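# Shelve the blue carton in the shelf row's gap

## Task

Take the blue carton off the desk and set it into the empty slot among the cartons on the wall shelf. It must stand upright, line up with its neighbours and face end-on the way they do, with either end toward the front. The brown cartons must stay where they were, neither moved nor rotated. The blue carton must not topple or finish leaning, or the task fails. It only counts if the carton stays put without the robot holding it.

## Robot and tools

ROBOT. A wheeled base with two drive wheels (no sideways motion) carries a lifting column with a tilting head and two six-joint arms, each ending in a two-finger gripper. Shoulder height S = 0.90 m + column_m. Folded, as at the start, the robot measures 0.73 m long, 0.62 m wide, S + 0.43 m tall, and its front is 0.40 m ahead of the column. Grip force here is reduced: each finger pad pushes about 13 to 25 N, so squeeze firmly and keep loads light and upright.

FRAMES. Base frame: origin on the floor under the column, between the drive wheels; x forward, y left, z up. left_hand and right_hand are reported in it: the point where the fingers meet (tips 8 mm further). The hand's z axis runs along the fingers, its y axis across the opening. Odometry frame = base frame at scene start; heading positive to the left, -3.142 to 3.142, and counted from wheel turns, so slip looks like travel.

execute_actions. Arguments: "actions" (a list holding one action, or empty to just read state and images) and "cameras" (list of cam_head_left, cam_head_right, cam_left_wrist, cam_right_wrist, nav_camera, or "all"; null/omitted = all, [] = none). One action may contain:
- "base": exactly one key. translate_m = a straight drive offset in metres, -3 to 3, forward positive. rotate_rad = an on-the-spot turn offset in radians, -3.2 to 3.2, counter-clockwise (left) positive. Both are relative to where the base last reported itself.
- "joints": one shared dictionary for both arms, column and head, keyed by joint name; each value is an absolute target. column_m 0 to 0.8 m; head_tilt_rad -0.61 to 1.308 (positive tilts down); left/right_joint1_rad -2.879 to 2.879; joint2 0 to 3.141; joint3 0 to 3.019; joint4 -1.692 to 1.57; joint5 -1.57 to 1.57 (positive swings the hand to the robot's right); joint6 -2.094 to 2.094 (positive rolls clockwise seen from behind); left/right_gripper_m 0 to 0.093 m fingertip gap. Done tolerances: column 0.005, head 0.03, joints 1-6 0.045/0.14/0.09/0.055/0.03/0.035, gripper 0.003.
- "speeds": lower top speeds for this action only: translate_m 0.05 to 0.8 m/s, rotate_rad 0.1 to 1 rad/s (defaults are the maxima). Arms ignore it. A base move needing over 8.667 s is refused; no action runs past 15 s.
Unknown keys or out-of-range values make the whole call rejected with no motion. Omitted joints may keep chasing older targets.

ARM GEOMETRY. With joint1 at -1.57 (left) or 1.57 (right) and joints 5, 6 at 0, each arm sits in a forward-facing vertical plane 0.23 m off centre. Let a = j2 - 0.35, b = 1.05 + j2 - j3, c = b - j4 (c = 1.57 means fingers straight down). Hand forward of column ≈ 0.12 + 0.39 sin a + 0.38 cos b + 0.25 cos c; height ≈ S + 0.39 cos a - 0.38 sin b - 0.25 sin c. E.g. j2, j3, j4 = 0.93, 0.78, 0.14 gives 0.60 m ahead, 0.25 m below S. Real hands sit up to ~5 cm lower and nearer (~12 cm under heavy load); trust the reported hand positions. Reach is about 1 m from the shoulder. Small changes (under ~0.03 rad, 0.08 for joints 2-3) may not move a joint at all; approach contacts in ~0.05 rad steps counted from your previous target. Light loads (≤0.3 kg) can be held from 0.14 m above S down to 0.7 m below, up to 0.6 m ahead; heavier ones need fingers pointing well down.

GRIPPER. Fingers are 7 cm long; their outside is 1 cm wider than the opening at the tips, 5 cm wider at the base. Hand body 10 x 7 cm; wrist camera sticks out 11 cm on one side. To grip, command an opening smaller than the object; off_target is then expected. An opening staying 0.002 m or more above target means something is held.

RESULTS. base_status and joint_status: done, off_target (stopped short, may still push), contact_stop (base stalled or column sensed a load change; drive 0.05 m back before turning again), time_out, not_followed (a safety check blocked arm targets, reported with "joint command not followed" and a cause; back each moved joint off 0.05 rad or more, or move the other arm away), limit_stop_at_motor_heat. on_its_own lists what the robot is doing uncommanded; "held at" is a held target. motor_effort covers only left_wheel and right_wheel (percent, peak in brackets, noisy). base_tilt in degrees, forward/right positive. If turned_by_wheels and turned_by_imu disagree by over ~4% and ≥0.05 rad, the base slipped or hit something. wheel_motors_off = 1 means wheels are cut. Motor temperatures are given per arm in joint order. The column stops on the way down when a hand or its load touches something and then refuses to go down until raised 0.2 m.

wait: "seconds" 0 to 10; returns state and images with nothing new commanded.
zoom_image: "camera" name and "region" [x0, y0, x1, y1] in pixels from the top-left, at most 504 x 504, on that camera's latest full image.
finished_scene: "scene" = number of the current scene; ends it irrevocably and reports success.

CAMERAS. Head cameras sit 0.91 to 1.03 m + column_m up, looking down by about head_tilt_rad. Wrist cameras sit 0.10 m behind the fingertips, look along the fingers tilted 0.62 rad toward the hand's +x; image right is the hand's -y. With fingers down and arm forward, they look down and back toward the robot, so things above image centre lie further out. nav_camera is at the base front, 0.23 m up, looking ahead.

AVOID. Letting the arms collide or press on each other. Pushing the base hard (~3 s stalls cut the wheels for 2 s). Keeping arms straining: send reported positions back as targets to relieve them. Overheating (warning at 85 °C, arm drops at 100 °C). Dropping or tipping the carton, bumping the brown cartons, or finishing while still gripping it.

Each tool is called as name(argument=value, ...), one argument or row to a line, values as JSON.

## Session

execute_actions(
  actions=[],
)

Scene clock: 0.00 s.
Motor temperatures (°C, as the motors report them): left_arm=[27 26 29 26 28 26] | right_arm=[29 30 28 26 26 28]
base_odometry: x=+0.000 y=+0.000 heading=+0.000 (m, m, rad; odometry frame)
turned_by_wheels: +0.000 (rad since the last result)
turned_by_imu: +0.000 (rad since the last result)
base_tilt: forward=+0.2 right=-0.3 (deg)
base_status: not commanded
joint_positions: column_m=+0.555 head_tilt_rad=+0.857 left_joint1_rad=-1.583 left_joint2_rad=+0.912 left_joint3_rad=+0.397 left_joint4_rad=-0.950 left_joint5_rad=-0.039 left_joint6_rad=+0.098 left_gripper_m=+0.095 right_joint1_rad=+1.564 right_joint2_rad=+0.892 right_joint3_rad=+0.437 right_joint4_rad=-0.962 right_joint5_rad=+0.052 right_joint6_rad=-0.047 right_gripper_m=+0.095
joint_status: not commanded
wheel_motors_off: 0
motor_effort: left_wheel=+2 right_wheel=+5 (%)
left_hand: x=+0.1351 y=+0.2288 z=+1.2559 quat_wxyz=(+0.453, -0.058, -0.889, +0.008) (m; base frame)
right_hand: x=+0.1585 y=-0.2359 z=+1.2517 quat_wxyz=(+0.432, +0.030, -0.901, +0.015) (m; base frame)
pictures: cam_head_left, cam_head_right, cam_left_wrist, cam_right_wrist, nav_camera
Images, in order (width x height): cam_head_left 504x504, cam_head_right 504x504, cam_left_wrist 504x504, cam_right_wrist 504x504, nav_camera 504x504.

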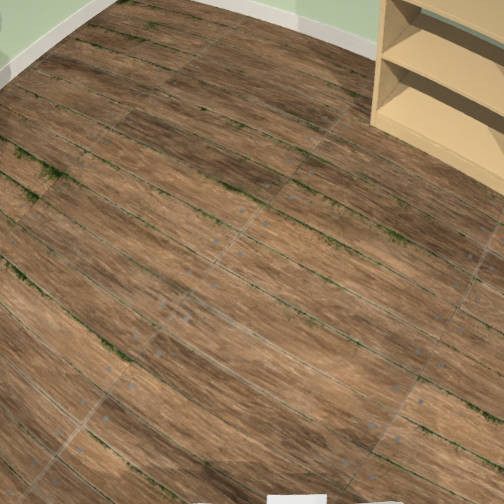

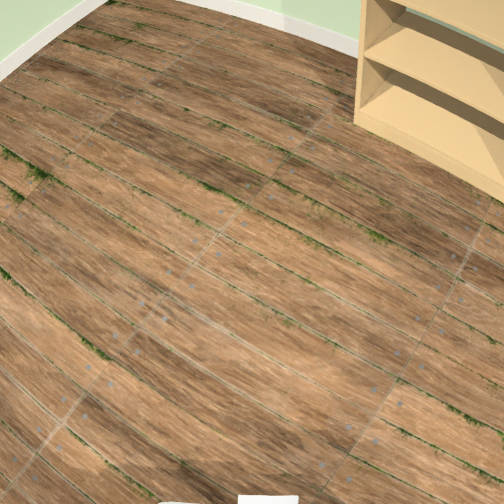

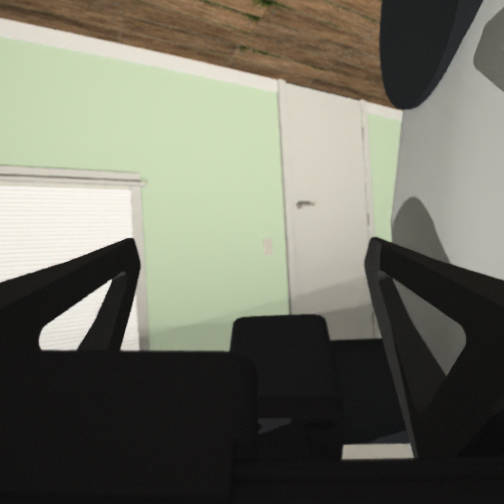

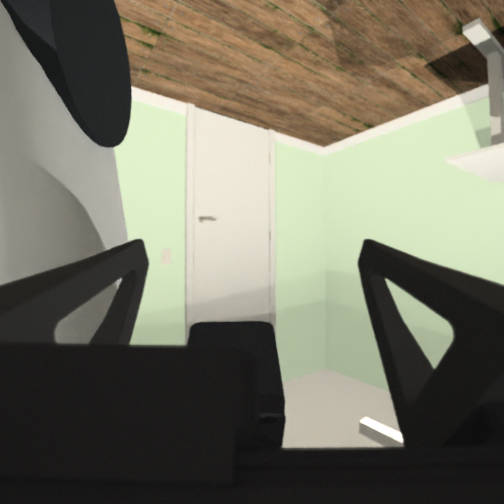

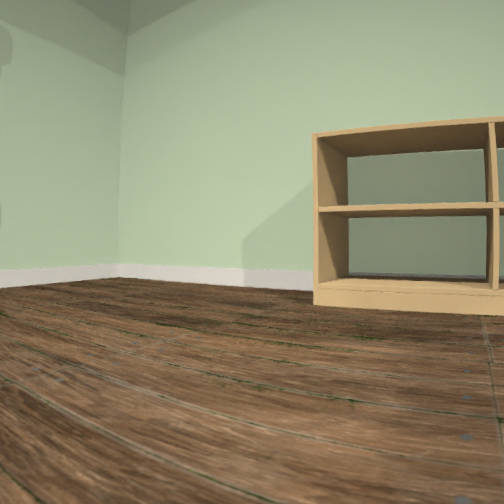

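execute_actions(
  actions=[
    {"base":{"rotate_rad":-2.1},"joints":{"head_tilt_rad":0.5,"right_joint1_rad":1.57,"right_joint2_rad":0.93,"right_joint3_rad":0.78,"right_joint4_rad":-0.37,"right_joint5_rad":0,"right_joint6_rad":0}},
  ],
  cameras=["cam_head_left","nav_camera"],
)

Scene clock: 3.77 s.
Motor temperatures (°C, as the motors report them): left_arm=[27 26 29 26 28 26] | right_arm=[29 30 28 26 26 28]
base_odometry: x=+0.000 y=+0.000 heading=-2.099 (m, m, rad; odometry frame)
turned_by_wheels: -2.099 (rad since the last result)
turned_by_imu: -2.091 (rad since the last result)
base_tilt: forward=+0.2 right=-0.4 (deg)
base_status: done
joint_positions: column_m=+0.555 head_tilt_rad=+0.518 left_joint1_rad=-1.583 left_joint2_rad=+0.912 left_joint3_rad=+0.397 left_joint4_rad=-0.950 left_joint5_rad=-0.039 left_joint6_rad=+0.098 left_gripper_m=+0.095 right_joint1_rad=+1.567 right_joint2_rad=+0.930 right_joint3_rad=+0.790 right_joint4_rad=-0.382 right_joint5_rad=+0.001 right_joint6_rad=-0.009 right_gripper_m=+0.095
joint_status: all done
wheel_motors_off: 0
motor_effort: left_wheel=+4(43) right_wheel=-6(40) (%)
left_hand: x=+0.1351 y=+0.2288 z=+1.2559 quat_wxyz=(+0.453, -0.058, -0.889, +0.008) (m; base frame)
right_hand: x=+0.4793 y=-0.2274 z=+1.1786 quat_wxyz=(-0.001, +0.004, -1.000, +0.002) (m; base frame)
pictures: cam_head_left, nav_camera
Images, in order (width x height): cam_head_left 504x504, nav_camera 504x504.

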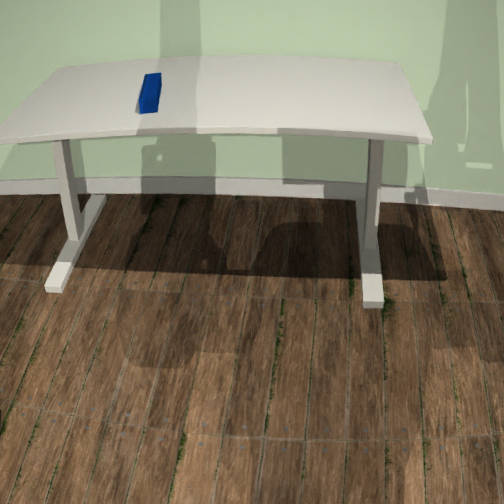

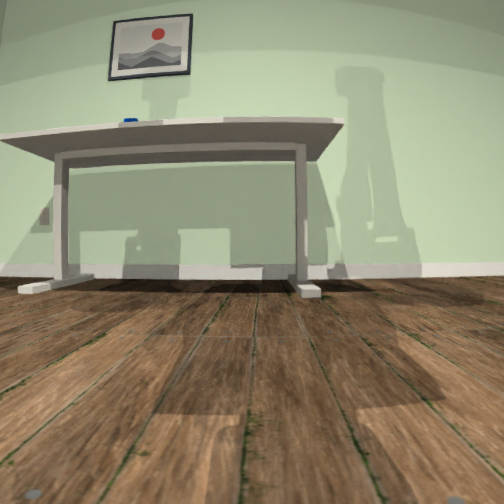

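execute_actions(
  actions=[
    {"base":{"rotate_rad":0.3},"joints":{"right_joint2_rad":0.892,"right_joint3_rad":0.437,"right_joint4_rad":-0.962,"left_joint1_rad":-1.57,"left_joint2_rad":1.12,"left_joint3_rad":1.29,"left_joint4_rad":-0.69,"left_joint5_rad":0,"left_joint6_rad":0}},
  ],
  cameras=[],
)

execute_actions(
  actions=[
    {"base":{"translate_m":0.95}},
  ],
  cameras=[],
)

execute_actions(
  actions=[
    {"base":{"rotate_rad":-0.35},"joints":{"head_tilt_rad":0.6}},
  ],
  cameras=["cam_head_left","nav_camera"],
)

Scene clock: 5.60 s.
Motor temperatures (°C, as the motors report them): left_arm=[27 26 29 26 28 26] | right_arm=[29 30 28 26 26 28]
base_odometry: x=+0.000 y=+0.000 heading=-1.800 (m, m, rad; odometry frame)
turned_by_wheels: +0.299 (rad since the last result)
turned_by_imu: +0.300 (rad since the last result)
base_tilt: forward=+0.1 right=-0.4 (deg)
base_status: done
joint_positions: column_m=+0.555 head_tilt_rad=+0.518 left_joint1_rad=-1.579 left_joint2_rad=+1.122 left_joint3_rad=+1.269 left_joint4_rad=-0.689 left_joint5_rad=-0.002 left_joint6_rad=+0.011 left_gripper_m=+0.095 right_joint1_rad=+1.567 right_joint2_rad=+0.891 right_joint3_rad=+0.431 right_joint4_rad=-0.940 right_joint5_rad=+0.001 right_joint6_rad=-0.009 right_gripper_m=+0.095
joint_status: all done
wheel_motors_off: 0
motor_effort: left_wheel=-5(26) right_wheel=+5(26) (%)
left_hand: x=+0.6263 y=+0.2207 z=+1.1875 quat_wxyz=(+0.009, -0.007, -1.000, +0.003) (m; base frame)
right_hand: x=+0.1587 y=-0.2265 z=+1.2483 quat_wxyz=(+0.424, +0.003, -0.906, -0.001) (m; base frame)
pictures: none
No camera images: the call's "cameras" was empty. Leave "cameras" out to get every camera's image.

Scene clock: 8.93 s.
Motor temperatures (°C, as the motors report them): left_arm=[27 27 30 26 28 26] | right_arm=[29 30 28 26 26 28]
base_odometry: x=-0.216 y=-0.925 heading=-1.801 (m, m, rad; odometry frame)
turned_by_wheels: -0.001 (rad since the last result)
turned_by_imu: +0.002 (rad since the last result)
base_tilt: forward=+0.2 right=-0.3 (deg)
base_status: done
joint_positions: column_m=+0.555 head_tilt_rad=+0.518 left_joint1_rad=-1.579 left_joint2_rad=+1.122 left_joint3_rad=+1.270 left_joint4_rad=-0.689 left_joint5_rad=-0.002 left_joint6_rad=+0.011 left_gripper_m=+0.095 right_joint1_rad=+1.567 right_joint2_rad=+0.891 right_joint3_rad=+0.438 right_joint4_rad=-0.942 right_joint5_rad=+0.001 right_joint6_rad=-0.009 right_gripper_m=+0.095
joint_status: not commanded
wheel_motors_off: 0
motor_effort: left_wheel=-3(46) right_wheel=+0(64) (%)
left_hand: x=+0.6268 y=+0.2207 z=+1.1877 quat_wxyz=(+0.009, -0.007, -1.000, +0.003) (m; base frame)
right_hand: x=+0.1620 y=-0.2265 z=+1.2476 quat_wxyz=(+0.422, +0.003, -0.907, -0.001) (m; base frame)
pictures: none
No camera images: the call's "cameras" was empty. Leave "cameras" out to get every camera's image.

Scene clock: 10.63 s.
Motor temperatures (°C, as the motors report them): left_arm=[27 27 30 26 28 26] | right_arm=[29 30 28 26 26 28]
base_odometry: x=-0.217 y=-0.925 heading=-2.150 (m, m, rad; odometry frame)
turned_by_wheels: -0.349 (rad since the last result)
turned_by_imu: -0.346 (rad since the last result)
base_tilt: forward=+0.0 right=-0.4 (deg)
base_status: done
joint_positions: column_m=+0.555 head_tilt_rad=+0.603 left_joint1_rad=-1.577 left_joint2_rad=+1.122 left_joint3_rad=+1.270 left_joint4_rad=-0.689 left_joint5_rad=-0.001 left_joint6_rad=+0.011 left_gripper_m=+0.095 right_joint1_rad=+1.567 right_joint2_rad=+0.891 right_joint3_rad=+0.438 right_joint4_rad=-0.942 right_joint5_rad=+0.001 right_joint6_rad=-0.009 right_gripper_m=+0.095
joint_status: all done
wheel_motors_off: 0
motor_effort: left_wheel=+3(37) right_wheel=-2(54) (%)
left_hand: x=+0.6268 y=+0.2216 z=+1.1877 quat_wxyz=(+0.009, -0.007, -1.000, +0.002) (m; base frame)
right_hand: x=+0.1620 y=-0.2265 z=+1.2476 quat_wxyz=(+0.422, +0.003, -0.907, -0.001) (m; base frame)
pictures: cam_head_left, nav_camera
Images, in order (width x height): cam_head_left 504x504, nav_camera 504x504.

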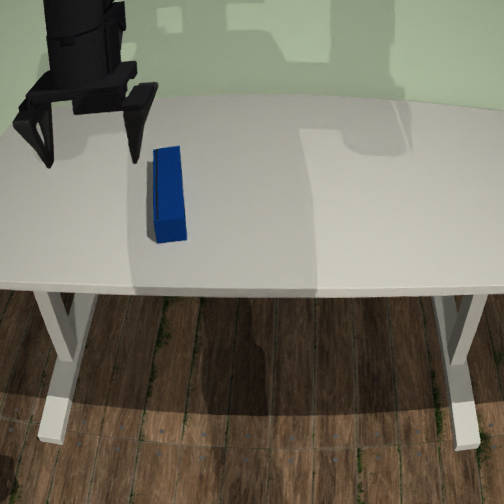

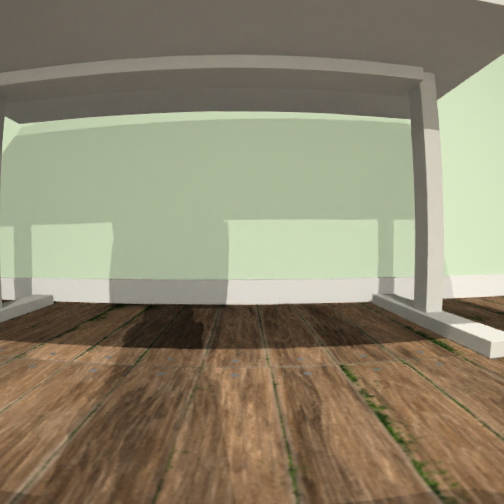

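execute_actions(
  actions=[
    {"base":{"translate_m":0.55},"speeds":{"translate_m":0.5},"joints":{"column_m":0.4,"head_tilt_rad":0.75}},
  ],
  cameras=["cam_head_left","cam_left_wrist"],
)

Scene clock: 13.80 s.
Motor temperatures (°C, as the motors report them): left_arm=[27 27 30 26 28 26] | right_arm=[29 30 28 26 26 28]
base_odometry: x=-0.518 y=-1.386 heading=-2.151 (m, m, rad; odometry frame)
turned_by_wheels: -0.001 (rad since the last result)
turned_by_imu: +0.001 (rad since the last result)
base_tilt: forward=+0.1 right=-0.3 (deg)
base_status: done
joint_positions: column_m=+0.400 head_tilt_rad=+0.753 left_joint1_rad=-1.577 left_joint2_rad=+1.122 left_joint3_rad=+1.271 left_joint4_rad=-0.689 left_joint5_rad=-0.001 left_joint6_rad=+0.011 left_gripper_m=+0.095 right_joint1_rad=+1.567 right_joint2_rad=+0.891 right_joint3_rad=+0.438 right_joint4_rad=-0.943 right_joint5_rad=+0.001 right_joint6_rad=-0.009 right_gripper_m=+0.095
joint_status: all done
wheel_motors_off: 0
motor_effort: left_wheel=-1(53) right_wheel=-2(50) (%)
left_hand: x=+0.6272 y=+0.2216 z=+1.0325 quat_wxyz=(+0.008, -0.007, -1.000, +0.002) (m; base frame)
right_hand: x=+0.1621 y=-0.2265 z=+1.0923 quat_wxyz=(+0.422, +0.003, -0.906, -0.001) (m; base frame)
pictures: cam_head_left, cam_left_wrist
Images, in order (width x height): cam_head_left 504x504, cam_left_wrist 504x504.

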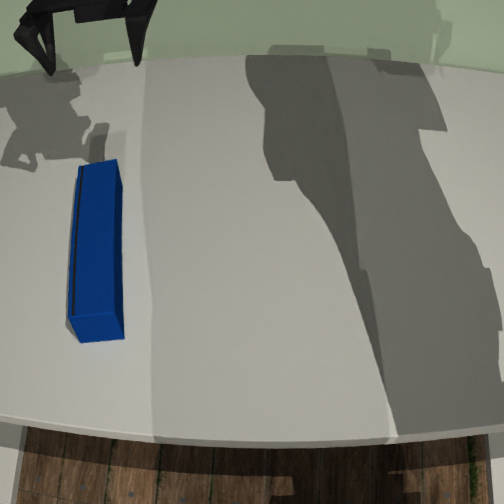

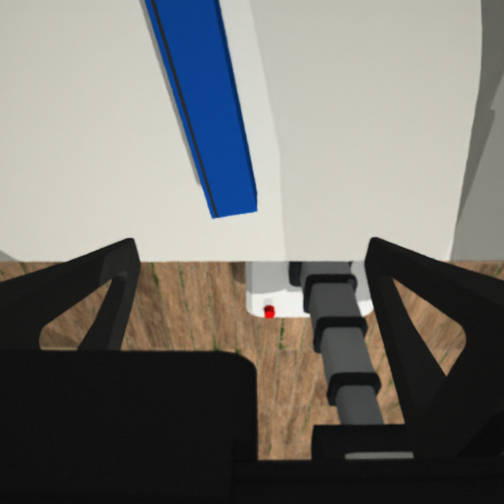

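execute_actions(
  actions=[
    {"base":{"rotate_rad":0.072},"speeds":{"rotate_rad":0.3},"joints":{"left_joint6_rad":-0.17,"column_m":0.3}},
  ],
  cameras=[],
)

execute_actions(
  actions=[
    {"base":{"translate_m":0.04},"speeds":{"translate_m":0.1},"joints":{"column_m":0.22}},
  ],
  cameras=["cam_head_left","cam_left_wrist"],
)

Scene clock: 15.90 s.
Motor temperatures (°C, as the motors report them): left_arm=[27 27 30 26 28 26] | right_arm=[29 30 28 26 26 28]
base_odometry: x=-0.518 y=-1.386 heading=-2.081 (m, m, rad; odometry frame)
turned_by_wheels: +0.070 (rad since the last result)
turned_by_imu: +0.071 (rad since the last result)
base_tilt: forward=+0.1 right=-0.3 (deg)
base_status: done
joint_positions: column_m=+0.300 head_tilt_rad=+0.753 left_joint1_rad=-1.575 left_joint2_rad=+1.122 left_joint3_rad=+1.271 left_joint4_rad=-0.689 left_joint5_rad=-0.001 left_joint6_rad=-0.159 left_gripper_m=+0.095 right_joint1_rad=+1.567 right_joint2_rad=+0.891 right_joint3_rad=+0.438 right_joint4_rad=-0.943 right_joint5_rad=+0.001 right_joint6_rad=-0.009 right_gripper_m=+0.095
joint_status: all done
wheel_motors_off: 0
motor_effort: left_wheel=-2(45) right_wheel=+2(36) (%)
left_hand: x=+0.6272 y=+0.2227 z=+0.9324 quat_wxyz=(+0.008, +0.078, -0.997, +0.000) (m; base frame)
right_hand: x=+0.1621 y=-0.2265 z=+0.9923 quat_wxyz=(+0.422, +0.003, -0.906, -0.001) (m; base frame)
pictures: none
No camera images: the call's "cameras" was empty. Leave "cameras" out to get every camera's image.

Scene clock: 17.53 s.
Motor temperatures (°C, as the motors report them): left_arm=[27 27 30 26 28 26] | right_arm=[29 30 28 26 26 28]
base_odometry: x=-0.537 y=-1.421 heading=-2.080 (m, m, rad; odometry frame)
turned_by_wheels: +0.001 (rad since the last result)
turned_by_imu: +0.002 (rad since the last result)
base_tilt: forward=+0.0 right=-0.4 (deg)
base_status: done
joint_positions: column_m=+0.220 head_tilt_rad=+0.753 left_joint1_rad=-1.575 left_joint2_rad=+1.122 left_joint3_rad=+1.271 left_joint4_rad=-0.689 left_joint5_rad=-0.001 left_joint6_rad=-0.159 left_gripper_m=+0.095 right_joint1_rad=+1.567 right_joint2_rad=+0.891 right_joint3_rad=+0.436 right_joint4_rad=-0.943 right_joint5_rad=+0.001 right_joint6_rad=-0.009 right_gripper_m=+0.095
joint_status: all done
wheel_motors_off: 0
motor_effort: left_wheel=+2(54) right_wheel=+0(28) (%)
left_hand: x=+0.6273 y=+0.2227 z=+0.8525 quat_wxyz=(+0.008, +0.078, -0.997, +0.000) (m; base frame)
right_hand: x=+0.1610 y=-0.2265 z=+0.9127 quat_wxyz=(+0.423, +0.003, -0.906, -0.001) (m; base frame)
pictures: cam_head_left, cam_left_wrist
Images, in order (width x height): cam_head_left 504x504, cam_left_wrist 504x504.

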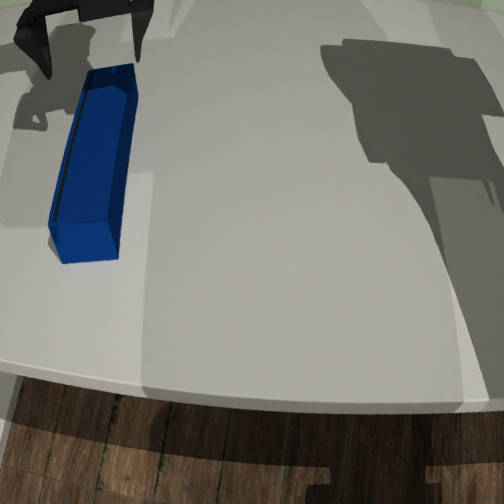

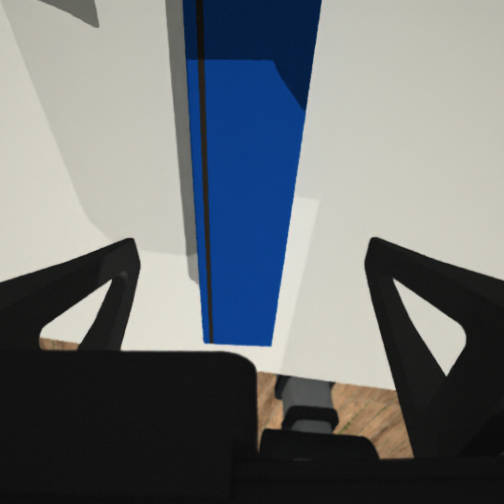

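execute_actions(
  actions=[
    {"joints":{"column_m":0.15}},
  ],
  cameras=["cam_head_left","cam_left_wrist"],
)

Scene clock: 19.20 s.
Motor temperatures (°C, as the motors report them): left_arm=[27 27 31 26 28 26] | right_arm=[29 30 28 26 26 28]
base_odometry: x=-0.537 y=-1.421 heading=-2.080 (m, m, rad; odometry frame)
turned_by_wheels: +0.000 (rad since the last result)
turned_by_imu: +0.001 (rad since the last result)
base_tilt: forward=+0.0 right=-0.4 (deg)
base_status: not commanded
joint_positions: column_m=+0.150 head_tilt_rad=+0.753 left_joint1_rad=-1.575 left_joint2_rad=+1.122 left_joint3_rad=+1.271 left_joint4_rad=-0.689 left_joint5_rad=-0.001 left_joint6_rad=-0.159 left_gripper_m=+0.095 right_joint1_rad=+1.567 right_joint2_rad=+0.891 right_joint3_rad=+0.436 right_joint4_rad=-0.943 right_joint5_rad=+0.001 right_joint6_rad=-0.009 right_gripper_m=+0.095
joint_status: all done
wheel_motors_off: 0
motor_effort: left_wheel=+2(2) right_wheel=-2(1) (%)
left_hand: x=+0.6273 y=+0.2227 z=+0.7826 quat_wxyz=(+0.008, +0.078, -0.997, +0.000) (m; base frame)
right_hand: x=+0.1610 y=-0.2265 z=+0.8427 quat_wxyz=(+0.423, +0.003, -0.906, -0.001) (m; base frame)
pictures: cam_head_left, cam_left_wrist
Images, in order (width x height): cam_head_left 504x504, cam_left_wrist 504x504.

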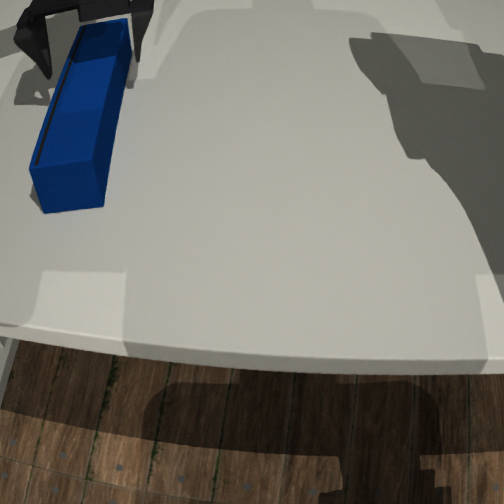

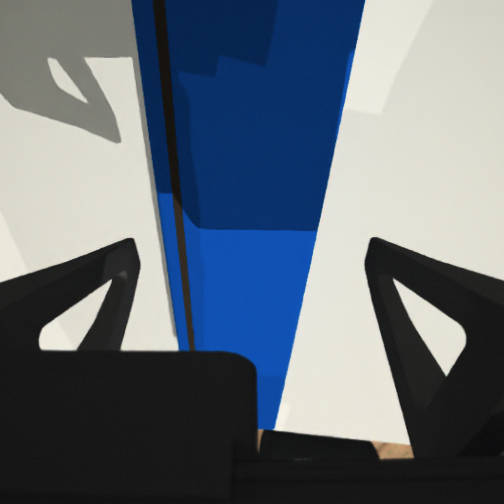

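execute_actions(
  actions=[
    {"base":{"translate_m":-0.025},"speeds":{"translate_m":0.1},"joints":{"column_m":0.125}},
  ],
  cameras=[],
)

execute_actions(
  actions=[
    {"joints":{"column_m":0.095}},
  ],
  cameras=["cam_head_left","cam_left_wrist"],
)

Scene clock: 20.40 s.
Motor temperatures (°C, as the motors report them): left_arm=[27 28 31 26 28 26] | right_arm=[29 30 28 26 26 28]
base_odometry: x=-0.525 y=-1.399 heading=-2.082 (m, m, rad; odometry frame)
turned_by_wheels: -0.002 (rad since the last result)
turned_by_imu: -0.002 (rad since the last result)
base_tilt: forward=+0.1 right=-0.2 (deg)
base_status: done
joint_positions: column_m=+0.125 head_tilt_rad=+0.753 left_joint1_rad=-1.575 left_joint2_rad=+1.122 left_joint3_rad=+1.271 left_joint4_rad=-0.689 left_joint5_rad=-0.001 left_joint6_rad=-0.159 left_gripper_m=+0.095 right_joint1_rad=+1.567 right_joint2_rad=+0.891 right_joint3_rad=+0.435 right_joint4_rad=-0.944 right_joint5_rad=+0.001 right_joint6_rad=-0.009 right_gripper_m=+0.095
joint_status: all done
wheel_motors_off: 0
motor_effort: left_wheel=-1(63) right_wheel=+1(39) (%)
left_hand: x=+0.6275 y=+0.2227 z=+0.7576 quat_wxyz=(+0.008, +0.078, -0.997, +0.000) (m; base frame)
right_hand: x=+0.1606 y=-0.2265 z=+0.8179 quat_wxyz=(+0.424, +0.003, -0.906, -0.001) (m; base frame)
pictures: none
No camera images: the call's "cameras" was empty. Leave "cameras" out to get every camera's image.

Scene clock: 21.37 s.
Motor temperatures (°C, as the motors report them): left_arm=[27 28 31 26 28 26] | right_arm=[29 30 28 26 26 28]
base_odometry: x=-0.525 y=-1.399 heading=-2.082 (m, m, rad; odometry frame)
turned_by_wheels: +0.000 (rad since the last result)
turned_by_imu: +0.000 (rad since the last result)
base_tilt: forward=+0.1 right=-0.5 (deg)
base_status: not commanded
joint_positions: column_m=+0.095 head_tilt_rad=+0.753 left_joint1_rad=-1.575 left_joint2_rad=+1.118 left_joint3_rad=+1.271 left_joint4_rad=-0.689 left_joint5_rad=-0.001 left_joint6_rad=-0.160 left_gripper_m=+0.095 right_joint1_rad=+1.567 right_joint2_rad=+0.891 right_joint3_rad=+0.435 right_joint4_rad=-0.944 right_joint5_rad=+0.001 right_joint6_rad=-0.009 right_gripper_m=+0.095
joint_status: all done
wheel_motors_off: 0
motor_effort: left_wheel=-2(2) right_wheel=+4(2) (%)
left_hand: x=+0.6283 y=+0.2226 z=+0.7292 quat_wxyz=(+0.007, +0.079, -0.997, +0.001) (m; base frame)
right_hand: x=+0.1606 y=-0.2265 z=+0.7879 quat_wxyz=(+0.424, +0.003, -0.906, -0.001) (m; base frame)
pictures: cam_head_left, cam_left_wrist
Images, in order (width x height): cam_head_left 504x504, cam_left_wrist 504x504.

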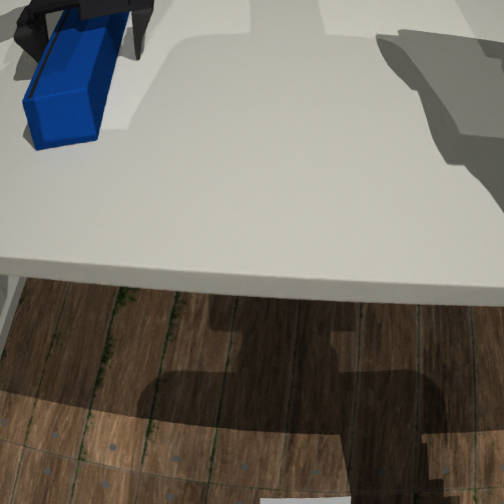

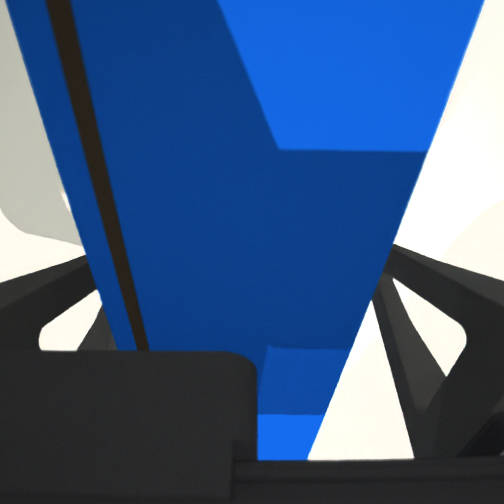

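execute_actions(
  actions=[
    {"joints":{"column_m":0.108}},
  ],
  cameras=[],
)

execute_actions(
  actions=[
    {"joints":{"left_gripper_m":0.03}},
  ],
  cameras=["cam_left_wrist"],
)

execute_actions(
  actions=[
    {"joints":{"column_m":0.45,"head_tilt_rad":0.4}},
  ],
  cameras=["cam_head_left","cam_left_wrist"],
)

Scene clock: 22.23 s.
Motor temperatures (°C, as the motors report them): left_arm=[27 28 31 26 28 26] | right_arm=[29 30 28 26 26 28]
base_odometry: x=-0.525 y=-1.399 heading=-2.082 (m, m, rad; odometry frame)
turned_by_wheels: +0.000 (rad since the last result)
turned_by_imu: +0.000 (rad since the last result)
base_tilt: forward=+0.2 right=-0.3 (deg)
base_status: not commanded
joint_positions: column_m=+0.108 head_tilt_rad=+0.753 left_joint1_rad=-1.575 left_joint2_rad=+1.118 left_joint3_rad=+1.271 left_joint4_rad=-0.689 left_joint5_rad=-0.001 left_joint6_rad=-0.160 left_gripper_m=+0.095 right_joint1_rad=+1.567 right_joint2_rad=+0.891 right_joint3_rad=+0.435 right_joint4_rad=-0.944 right_joint5_rad=+0.001 right_joint6_rad=-0.009 right_gripper_m=+0.095
joint_status: all done
wheel_motors_off: 0
motor_effort: left_wheel=-2(3) right_wheel=+5(4) (%)
left_hand: x=+0.6283 y=+0.2226 z=+0.7420 quat_wxyz=(+0.007, +0.079, -0.997, +0.001) (m; base frame)
right_hand: x=+0.1606 y=-0.2265 z=+0.8007 quat_wxyz=(+0.424, +0.003, -0.906, -0.001) (m; base frame)
pictures: none
No camera images: the call's "cameras" was empty. Leave "cameras" out to get every camera's image.

Scene clock: 22.87 s.
Motor temperatures (°C, as the motors report them): left_arm=[27 28 31 26 28 26] | right_arm=[29 30 28 26 26 28]
base_odometry: x=-0.525 y=-1.399 heading=-2.082 (m, m, rad; odometry frame)
turned_by_wheels: +0.000 (rad since the last result)
turned_by_imu: +0.000 (rad since the last result)
base_tilt: forward=+0.2 right=-0.3 (deg)
base_status: not commanded
joint_positions: column_m=+0.108 head_tilt_rad=+0.753 left_joint1_rad=-1.575 left_joint2_rad=+1.118 left_joint3_rad=+1.271 left_joint4_rad=-0.689 left_joint5_rad=-0.001 left_joint6_rad=-0.160 left_gripper_m=+0.061 right_joint1_rad=+1.567 right_joint2_rad=+0.891 right_joint3_rad=+0.435 right_joint4_rad=-0.944 right_joint5_rad=+0.001 right_joint6_rad=-0.009 right_gripper_m=+0.095
joint_status: left_gripper_m off_target (ended at +0.061, target +0.030)
wheel_motors_off: 0
motor_effort: left_wheel=-2(2) right_wheel=+3(4) (%)
left_hand: x=+0.6283 y=+0.2226 z=+0.7420 quat_wxyz=(+0.007, +0.079, -0.997, +0.001) (m; base frame)
right_hand: x=+0.1606 y=-0.2265 z=+0.8007 quat_wxyz=(+0.424, +0.003, -0.906, -0.001) (m; base frame)
pictures: cam_left_wrist
Images, in order (width x height): cam_left_wrist 504x504.

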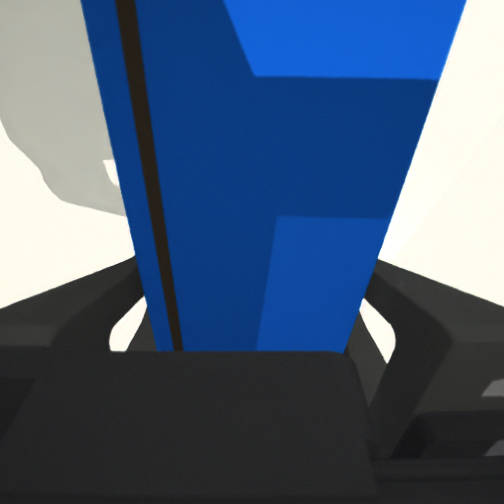

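Scene clock: 27.93 s.
Motor temperatures (°C, as the motors report them): left_arm=[27 28 31 26 28 26] | right_arm=[29 30 28 26 26 28]
base_odometry: x=-0.525 y=-1.399 heading=-2.082 (m, m, rad; odometry frame)
turned_by_wheels: +0.000 (rad since the last result)
turned_by_imu: +0.002 (rad since the last result)
base_tilt: forward=+0.0 right=-0.2 (deg)
base_status: not commanded
joint_positions: column_m=+0.450 head_tilt_rad=+0.418 left_joint1_rad=-1.575 left_joint2_rad=+1.118 left_joint3_rad=+1.271 left_joint4_rad=-0.689 left_joint5_rad=-0.001 left_joint6_rad=-0.160 left_gripper_m=+0.061 right_joint1_rad=+1.567 right_joint2_rad=+0.891 right_joint3_rad=+0.435 right_joint4_rad=-0.944 right_joint5_rad=+0.001 right_joint6_rad=-0.009 right_gripper_m=+0.095
joint_status: all done
wheel_motors_off: 0
motor_effort: left_wheel=-2(2) right_wheel=+4(2) (%)
left_hand: x=+0.6283 y=+0.2226 z=+1.0840 quat_wxyz=(+0.007, +0.079, -0.997, +0.001) (m; base frame)
right_hand: x=+0.1606 y=-0.2265 z=+1.1428 quat_wxyz=(+0.424, +0.003, -0.906, -0.001) (m; base frame)
pictures: cam_head_left, cam_left_wrist
Images, in order (width x height): cam_head_left 504x504, cam_left_wrist 504x504.

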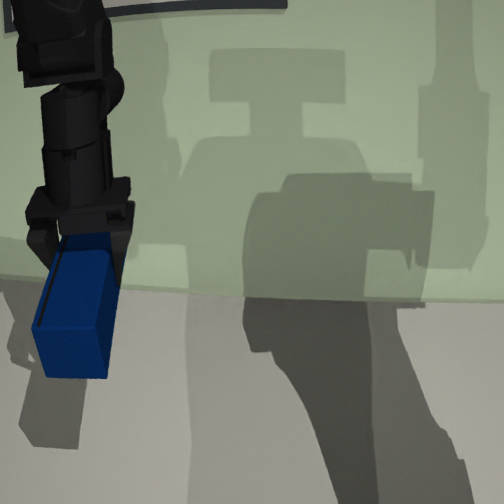

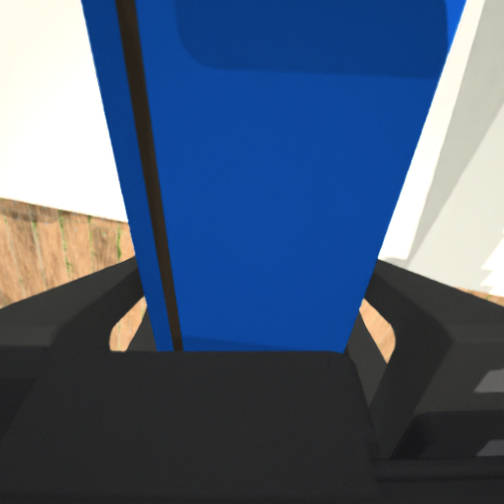

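execute_actions(
  actions=[
    {"base":{"translate_m":-1.2},"speeds":{"translate_m":0.5},"joints":{"left_joint6_rad":0.0,"head_tilt_rad":0.3}},
  ],
  cameras=[],
)

execute_actions(
  actions=[
    {"base":{"rotate_rad":3.07},"speeds":{"rotate_rad":0.7}},
  ],
  cameras=["cam_head_left","nav_camera"],
)

Scene clock: 32.20 s.
Motor temperatures (°C, as the motors report them): left_arm=[27 28 31 26 28 26] | right_arm=[29 30 28 26 26 28]
base_odometry: x=+0.062 y=-0.352 heading=-2.081 (m, m, rad; odometry frame)
turned_by_wheels: +0.001 (rad since the last result)
turned_by_imu: +0.001 (rad since the last result)
base_tilt: forward=+0.1 right=-0.3 (deg)
base_status: done
joint_positions: column_m=+0.450 head_tilt_rad=+0.319 left_joint1_rad=-1.575 left_joint2_rad=+1.118 left_joint3_rad=+1.271 left_joint4_rad=-0.690 left_joint5_rad=-0.001 left_joint6_rad=-0.010 left_gripper_m=+0.061 right_joint1_rad=+1.567 right_joint2_rad=+0.891 right_joint3_rad=+0.436 right_joint4_rad=-0.944 right_joint5_rad=+0.001 right_joint6_rad=-0.009 right_gripper_m=+0.095
joint_status: all done
wheel_motors_off: 0
motor_effort: left_wheel=+0(63) right_wheel=-1(45) (%)
left_hand: x=+0.6282 y=+0.2226 z=+1.0841 quat_wxyz=(+0.007, +0.004, -1.000, +0.001) (m; base frame)
right_hand: x=+0.1608 y=-0.2265 z=+1.1427 quat_wxyz=(+0.424, +0.003, -0.906, -0.001) (m; base frame)
pictures: none
No camera images: the call's "cameras" was empty. Leave "cameras" out to get every camera's image.

Scene clock: 37.80 s.
Motor temperatures (°C, as the motors report them): left_arm=[27 28 31 26 28 26] | right_arm=[29 30 28 26 26 28]
base_odometry: x=+0.062 y=-0.352 heading=+0.988 (m, m, rad; odometry frame)
turned_by_wheels: +3.069 (rad since the last result)
turned_by_imu: +3.062 (rad since the last result)
base_tilt: forward=+0.2 right=-0.2 (deg)
base_status: done
joint_positions: column_m=+0.450 head_tilt_rad=+0.319 left_joint1_rad=-1.575 left_joint2_rad=+1.118 left_joint3_rad=+1.271 left_joint4_rad=-0.690 left_joint5_rad=+0.000 left_joint6_rad=-0.010 left_gripper_m=+0.061 right_joint1_rad=+1.567 right_joint2_rad=+0.891 right_joint3_rad=+0.436 right_joint4_rad=-0.944 right_joint5_rad=+0.001 right_joint6_rad=-0.009 right_gripper_m=+0.095
joint_status: not commanded
wheel_motors_off: 0
motor_effort: left_wheel=-4(49) right_wheel=+3(52) (%)
left_hand: x=+0.6282 y=+0.2225 z=+1.0841 quat_wxyz=(+0.007, +0.004, -1.000, +0.002) (m; base frame)
right_hand: x=+0.1608 y=-0.2265 z=+1.1427 quat_wxyz=(+0.424, +0.003, -0.906, -0.001) (m; base frame)
pictures: cam_head_left, nav_camera
Images, in order (width x height): cam_head_left 504x504, nav_camera 504x504.

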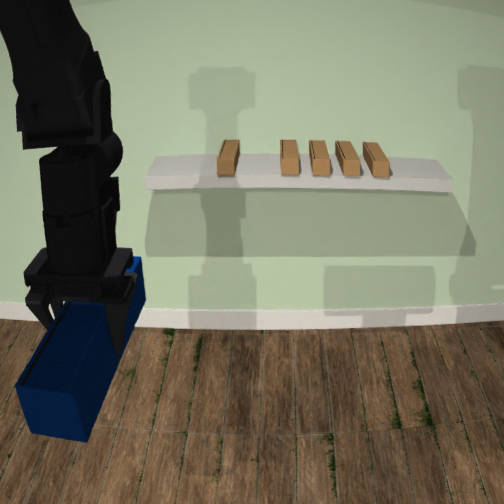

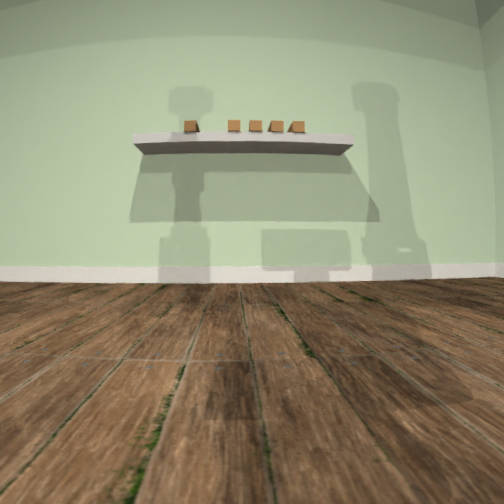

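execute_actions(
  actions=[
    {"base":{"rotate_rad":-0.08},"speeds":{"rotate_rad":0.4}},
  ],
  cameras=[],
)

execute_actions(
  actions=[
    {"base":{"translate_m":1.15},"speeds":{"translate_m":0.6}},
  ],
  cameras=[],
)

execute_actions(
  actions=[
    {"base":{"rotate_rad":0.08},"speeds":{"rotate_rad":0.4},"joints":{"head_tilt_rad":0.5}},
  ],
  cameras=["cam_head_left","nav_camera"],
)

Scene clock: 39.17 s.
Motor temperatures (°C, as the motors report them): left_arm=[27 28 31 26 28 26] | right_arm=[29 30 28 26 26 28]
base_odometry: x=+0.062 y=-0.352 heading=+0.909 (m, m, rad; odometry frame)
turned_by_wheels: -0.079 (rad since the last result)
turned_by_imu: -0.079 (rad since the last result)
base_tilt: forward=+0.2 right=-0.3 (deg)
base_status: done
joint_positions: column_m=+0.450 head_tilt_rad=+0.319 left_joint1_rad=-1.575 left_joint2_rad=+1.118 left_joint3_rad=+1.271 left_joint4_rad=-0.690 left_joint5_rad=+0.000 left_joint6_rad=-0.010 left_gripper_m=+0.061 right_joint1_rad=+1.567 right_joint2_rad=+0.891 right_joint3_rad=+0.436 right_joint4_rad=-0.944 right_joint5_rad=+0.001 right_joint6_rad=-0.009 right_gripper_m=+0.095
joint_status: not commanded
wheel_motors_off: 0
motor_effort: left_wheel=+4(22) right_wheel=-4(21) (%)
left_hand: x=+0.6282 y=+0.2227 z=+1.0840 quat_wxyz=(+0.007, +0.004, -1.000, +0.001) (m; base frame)
right_hand: x=+0.1608 y=-0.2265 z=+1.1427 quat_wxyz=(+0.424, +0.003, -0.906, -0.001) (m; base frame)
pictures: none
No camera images: the call's "cameras" was empty. Leave "cameras" out to get every camera's image.

Scene clock: 42.93 s.
Motor temperatures (°C, as the motors report them): left_arm=[27 28 31 26 28 26] | right_arm=[29 30 28 26 26 28]
base_odometry: x=+0.768 y=+0.555 heading=+0.910 (m, m, rad; odometry frame)
turned_by_wheels: +0.001 (rad since the last result)
turned_by_imu: +0.005 (rad since the last result)
base_tilt: forward=+0.2 right=-0.4 (deg)
base_status: done
joint_positions: column_m=+0.450 head_tilt_rad=+0.319 left_joint1_rad=-1.575 left_joint2_rad=+1.118 left_joint3_rad=+1.271 left_joint4_rad=-0.690 left_joint5_rad=+0.000 left_joint6_rad=-0.010 left_gripper_m=+0.061 right_joint1_rad=+1.567 right_joint2_rad=+0.891 right_joint3_rad=+0.437 right_joint4_rad=-0.944 right_joint5_rad=+0.001 right_joint6_rad=-0.009 right_gripper_m=+0.095
joint_status: not commanded
wheel_motors_off: 0
motor_effort: left_wheel=+2(65) right_wheel=-4(37) (%)
left_hand: x=+0.6282 y=+0.2227 z=+1.0840 quat_wxyz=(+0.007, +0.004, -1.000, +0.001) (m; base frame)
right_hand: x=+0.1614 y=-0.2265 z=+1.1425 quat_wxyz=(+0.423, +0.003, -0.906, -0.001) (m; base frame)
pictures: none
No camera images: the call's "cameras" was empty. Leave "cameras" out to get every camera's image.

Scene clock: 43.97 s.
Motor temperatures (°C, as the motors report them): left_arm=[27 28 31 26 28 26] | right_arm=[29 30 28 26 26 28]
base_odometry: x=+0.768 y=+0.555 heading=+0.988 (m, m, rad; odometry frame)
turned_by_wheels: +0.078 (rad since the last result)
turned_by_imu: +0.079 (rad since the last result)
base_tilt: forward=+0.1 right=-0.2 (deg)
base_status: done
joint_positions: column_m=+0.450 head_tilt_rad=+0.504 left_joint1_rad=-1.574 left_joint2_rad=+1.118 left_joint3_rad=+1.271 left_joint4_rad=-0.690 left_joint5_rad=+0.000 left_joint6_rad=-0.010 left_gripper_m=+0.061 right_joint1_rad=+1.567 right_joint2_rad=+0.891 right_joint3_rad=+0.437 right_joint4_rad=-0.944 right_joint5_rad=+0.001 right_joint6_rad=-0.009 right_gripper_m=+0.095
joint_status: all done
wheel_motors_off: 0
motor_effort: left_wheel=+0(47) right_wheel=+1(37) (%)
left_hand: x=+0.6282 y=+0.2229 z=+1.0840 quat_wxyz=(+0.007, +0.004, -1.000, +0.001) (m; base frame)
right_hand: x=+0.1614 y=-0.2265 z=+1.1425 quat_wxyz=(+0.423, +0.003, -0.906, -0.001) (m; base frame)
pictures: cam_head_left, nav_camera
Images, in order (width x height): cam_head_left 504x504, nav_camera 504x504.

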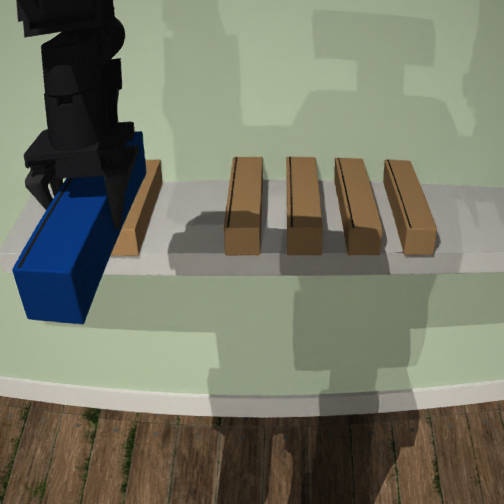

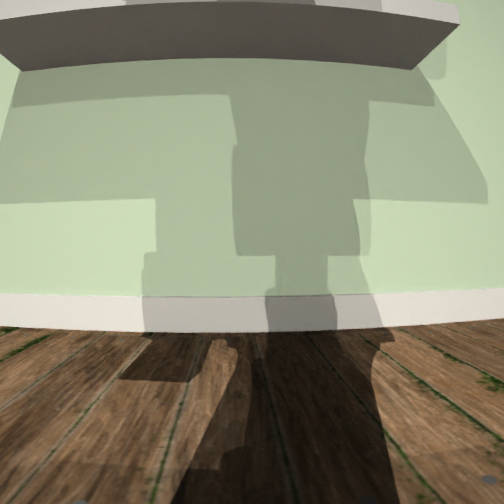

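execute_actions(
  actions=[
    {"base":{"translate_m":0.42},"speeds":{"translate_m":0.4},"joints":{"head_tilt_rad":0.75}},
  ],
  cameras=["cam_head_left","cam_left_wrist"],
)

Scene clock: 46.70 s.
Motor temperatures (°C, as the motors report them): left_arm=[27 28 31 26 28 26] | right_arm=[29 30 28 26 26 28]
base_odometry: x=+0.999 y=+0.906 heading=+0.989 (m, m, rad; odometry frame)
turned_by_wheels: +0.001 (rad since the last result)
turned_by_imu: +0.003 (rad since the last result)
base_tilt: forward=+0.1 right=-0.3 (deg)
base_status: done
joint_positions: column_m=+0.450 head_tilt_rad=+0.753 left_joint1_rad=-1.574 left_joint2_rad=+1.118 left_joint3_rad=+1.271 left_joint4_rad=-0.690 left_joint5_rad=+0.000 left_joint6_rad=-0.010 left_gripper_m=+0.061 right_joint1_rad=+1.567 right_joint2_rad=+0.891 right_joint3_rad=+0.439 right_joint4_rad=-0.944 right_joint5_rad=+0.001 right_joint6_rad=-0.009 right_gripper_m=+0.095
joint_status: all done
wheel_motors_off: 0
motor_effort: left_wheel=+1(55) right_wheel=-2(29) (%)
left_hand: x=+0.6282 y=+0.2229 z=+1.0840 quat_wxyz=(+0.007, +0.004, -1.000, +0.001) (m; base frame)
right_hand: x=+0.1622 y=-0.2265 z=+1.1423 quat_wxyz=(+0.422, +0.003, -0.906, -0.001) (m; base frame)
pictures: cam_head_left, cam_left_wrist
Images, in order (width x height): cam_head_left 504x504, cam_left_wrist 504x504.

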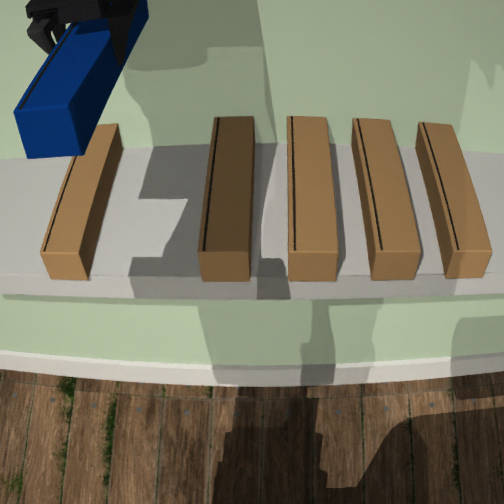

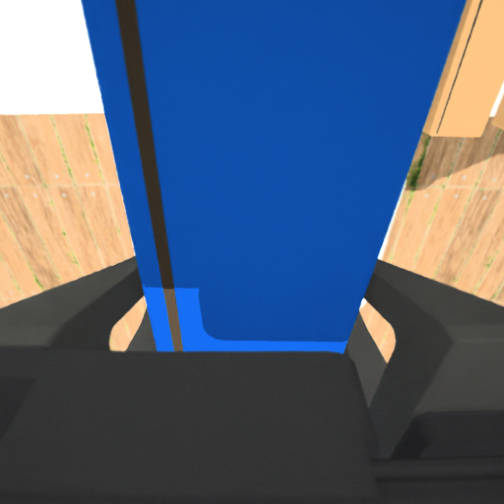

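execute_actions(
  actions=[
    {"base":{"translate_m":0.12},"speeds":{"translate_m":0.15},"joints":{"column_m":0.35}},
  ],
  cameras=["cam_head_left","cam_left_wrist"],
)

Scene clock: 50.63 s.
Motor temperatures (°C, as the motors report them): left_arm=[27 28 32 26 28 26] | right_arm=[29 30 28 26 26 28]
base_odometry: x=+1.065 y=+1.007 heading=+0.989 (m, m, rad; odometry frame)
turned_by_wheels: +0.000 (rad since the last result)
turned_by_imu: +0.002 (rad since the last result)
base_tilt: forward=+0.1 right=-0.3 (deg)
base_status: done
joint_positions: column_m=+0.350 head_tilt_rad=+0.753 left_joint1_rad=-1.574 left_joint2_rad=+1.120 left_joint3_rad=+1.259 left_joint4_rad=-0.718 left_joint5_rad=+0.003 left_joint6_rad=-0.008 left_gripper_m=+0.060 right_joint1_rad=+1.567 right_joint2_rad=+0.891 right_joint3_rad=+0.436 right_joint4_rad=-0.944 right_joint5_rad=+0.001 right_joint6_rad=-0.009 right_gripper_m=+0.095
joint_status: all done
wheel_motors_off: 0
motor_effort: left_wheel=+2(31) right_wheel=-2(25) (%)
left_hand: x=+0.6143 y=+0.2223 z=+0.9808 quat_wxyz=(+0.027, +0.003, -1.000, +0.003) (m; base frame)
right_hand: x=+0.1610 y=-0.2265 z=+1.0427 quat_wxyz=(+0.424, +0.003, -0.906, -0.001) (m; base frame)
pictures: cam_head_left, cam_left_wrist
Images, in order (width x height): cam_head_left 504x504, cam_left_wrist 504x504.

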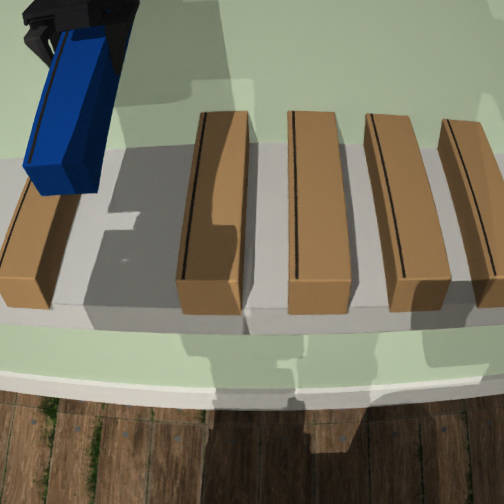

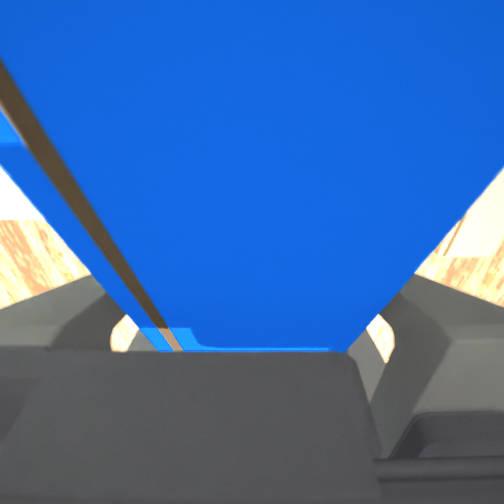

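execute_actions(
  actions=[
    {"base":{"translate_m":-0.04},"speeds":{"translate_m":0.08}},
  ],
  cameras=["cam_head_left","cam_head_right","cam_left_wrist"],
)

Scene clock: 52.13 s.
Motor temperatures (°C, as the motors report them): left_arm=[27 28 32 26 28 26] | right_arm=[29 30 28 26 26 28]
base_odometry: x=+1.043 y=+0.973 heading=+0.989 (m, m, rad; odometry frame)
turned_by_wheels: +0.000 (rad since the last result)
turned_by_imu: +0.000 (rad since the last result)
base_tilt: forward=+0.1 right=-0.4 (deg)
base_status: done
joint_positions: column_m=+0.350 head_tilt_rad=+0.753 left_joint1_rad=-1.574 left_joint2_rad=+1.120 left_joint3_rad=+1.260 left_joint4_rad=-0.697 left_joint5_rad=+0.003 left_joint6_rad=-0.008 left_gripper_m=+0.060 right_joint1_rad=+1.567 right_joint2_rad=+0.891 right_joint3_rad=+0.437 right_joint4_rad=-0.944 right_joint5_rad=+0.001 right_joint6_rad=-0.009 right_gripper_m=+0.095
joint_status: not commanded
wheel_motors_off: 0
motor_effort: left_wheel=+0(27) right_wheel=+1(30) (%)
left_hand: x=+0.6201 y=+0.2223 z=+0.9809 quat_wxyz=(+0.016, +0.003, -1.000, +0.003) (m; base frame)
right_hand: x=+0.1612 y=-0.2265 z=+1.0427 quat_wxyz=(+0.423, +0.003, -0.906, -0.001) (m; base frame)
pictures: cam_head_left, cam_head_right, cam_left_wrist
Images, in order (width x height): cam_head_left 504x504, cam_head_right 504x504, cam_left_wrist 504x504.

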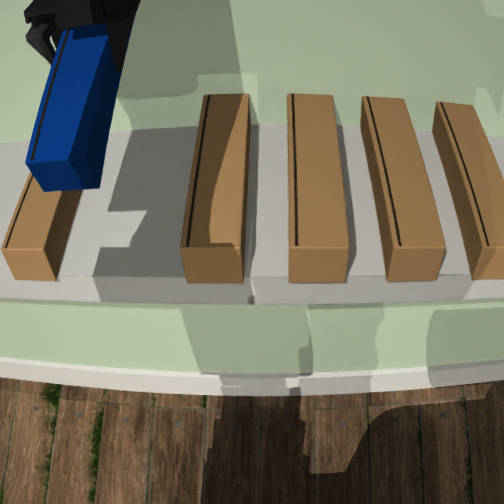

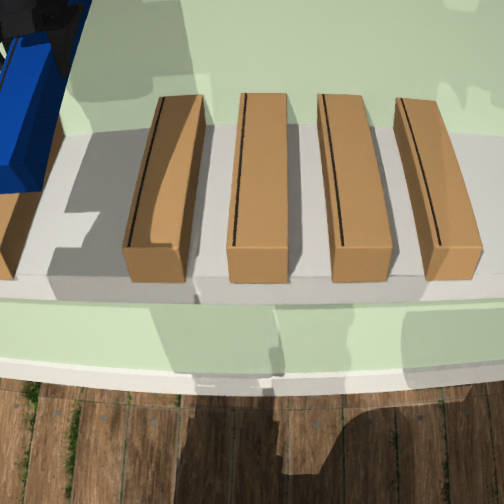

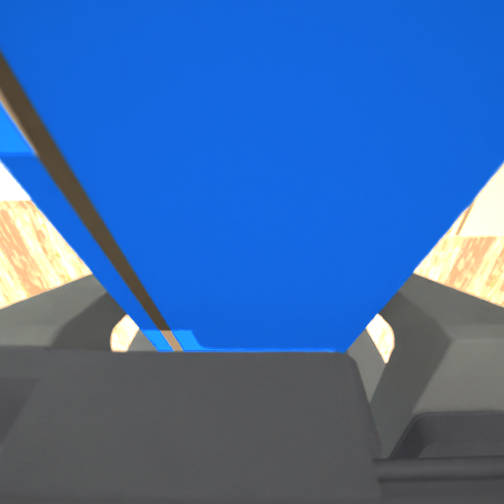

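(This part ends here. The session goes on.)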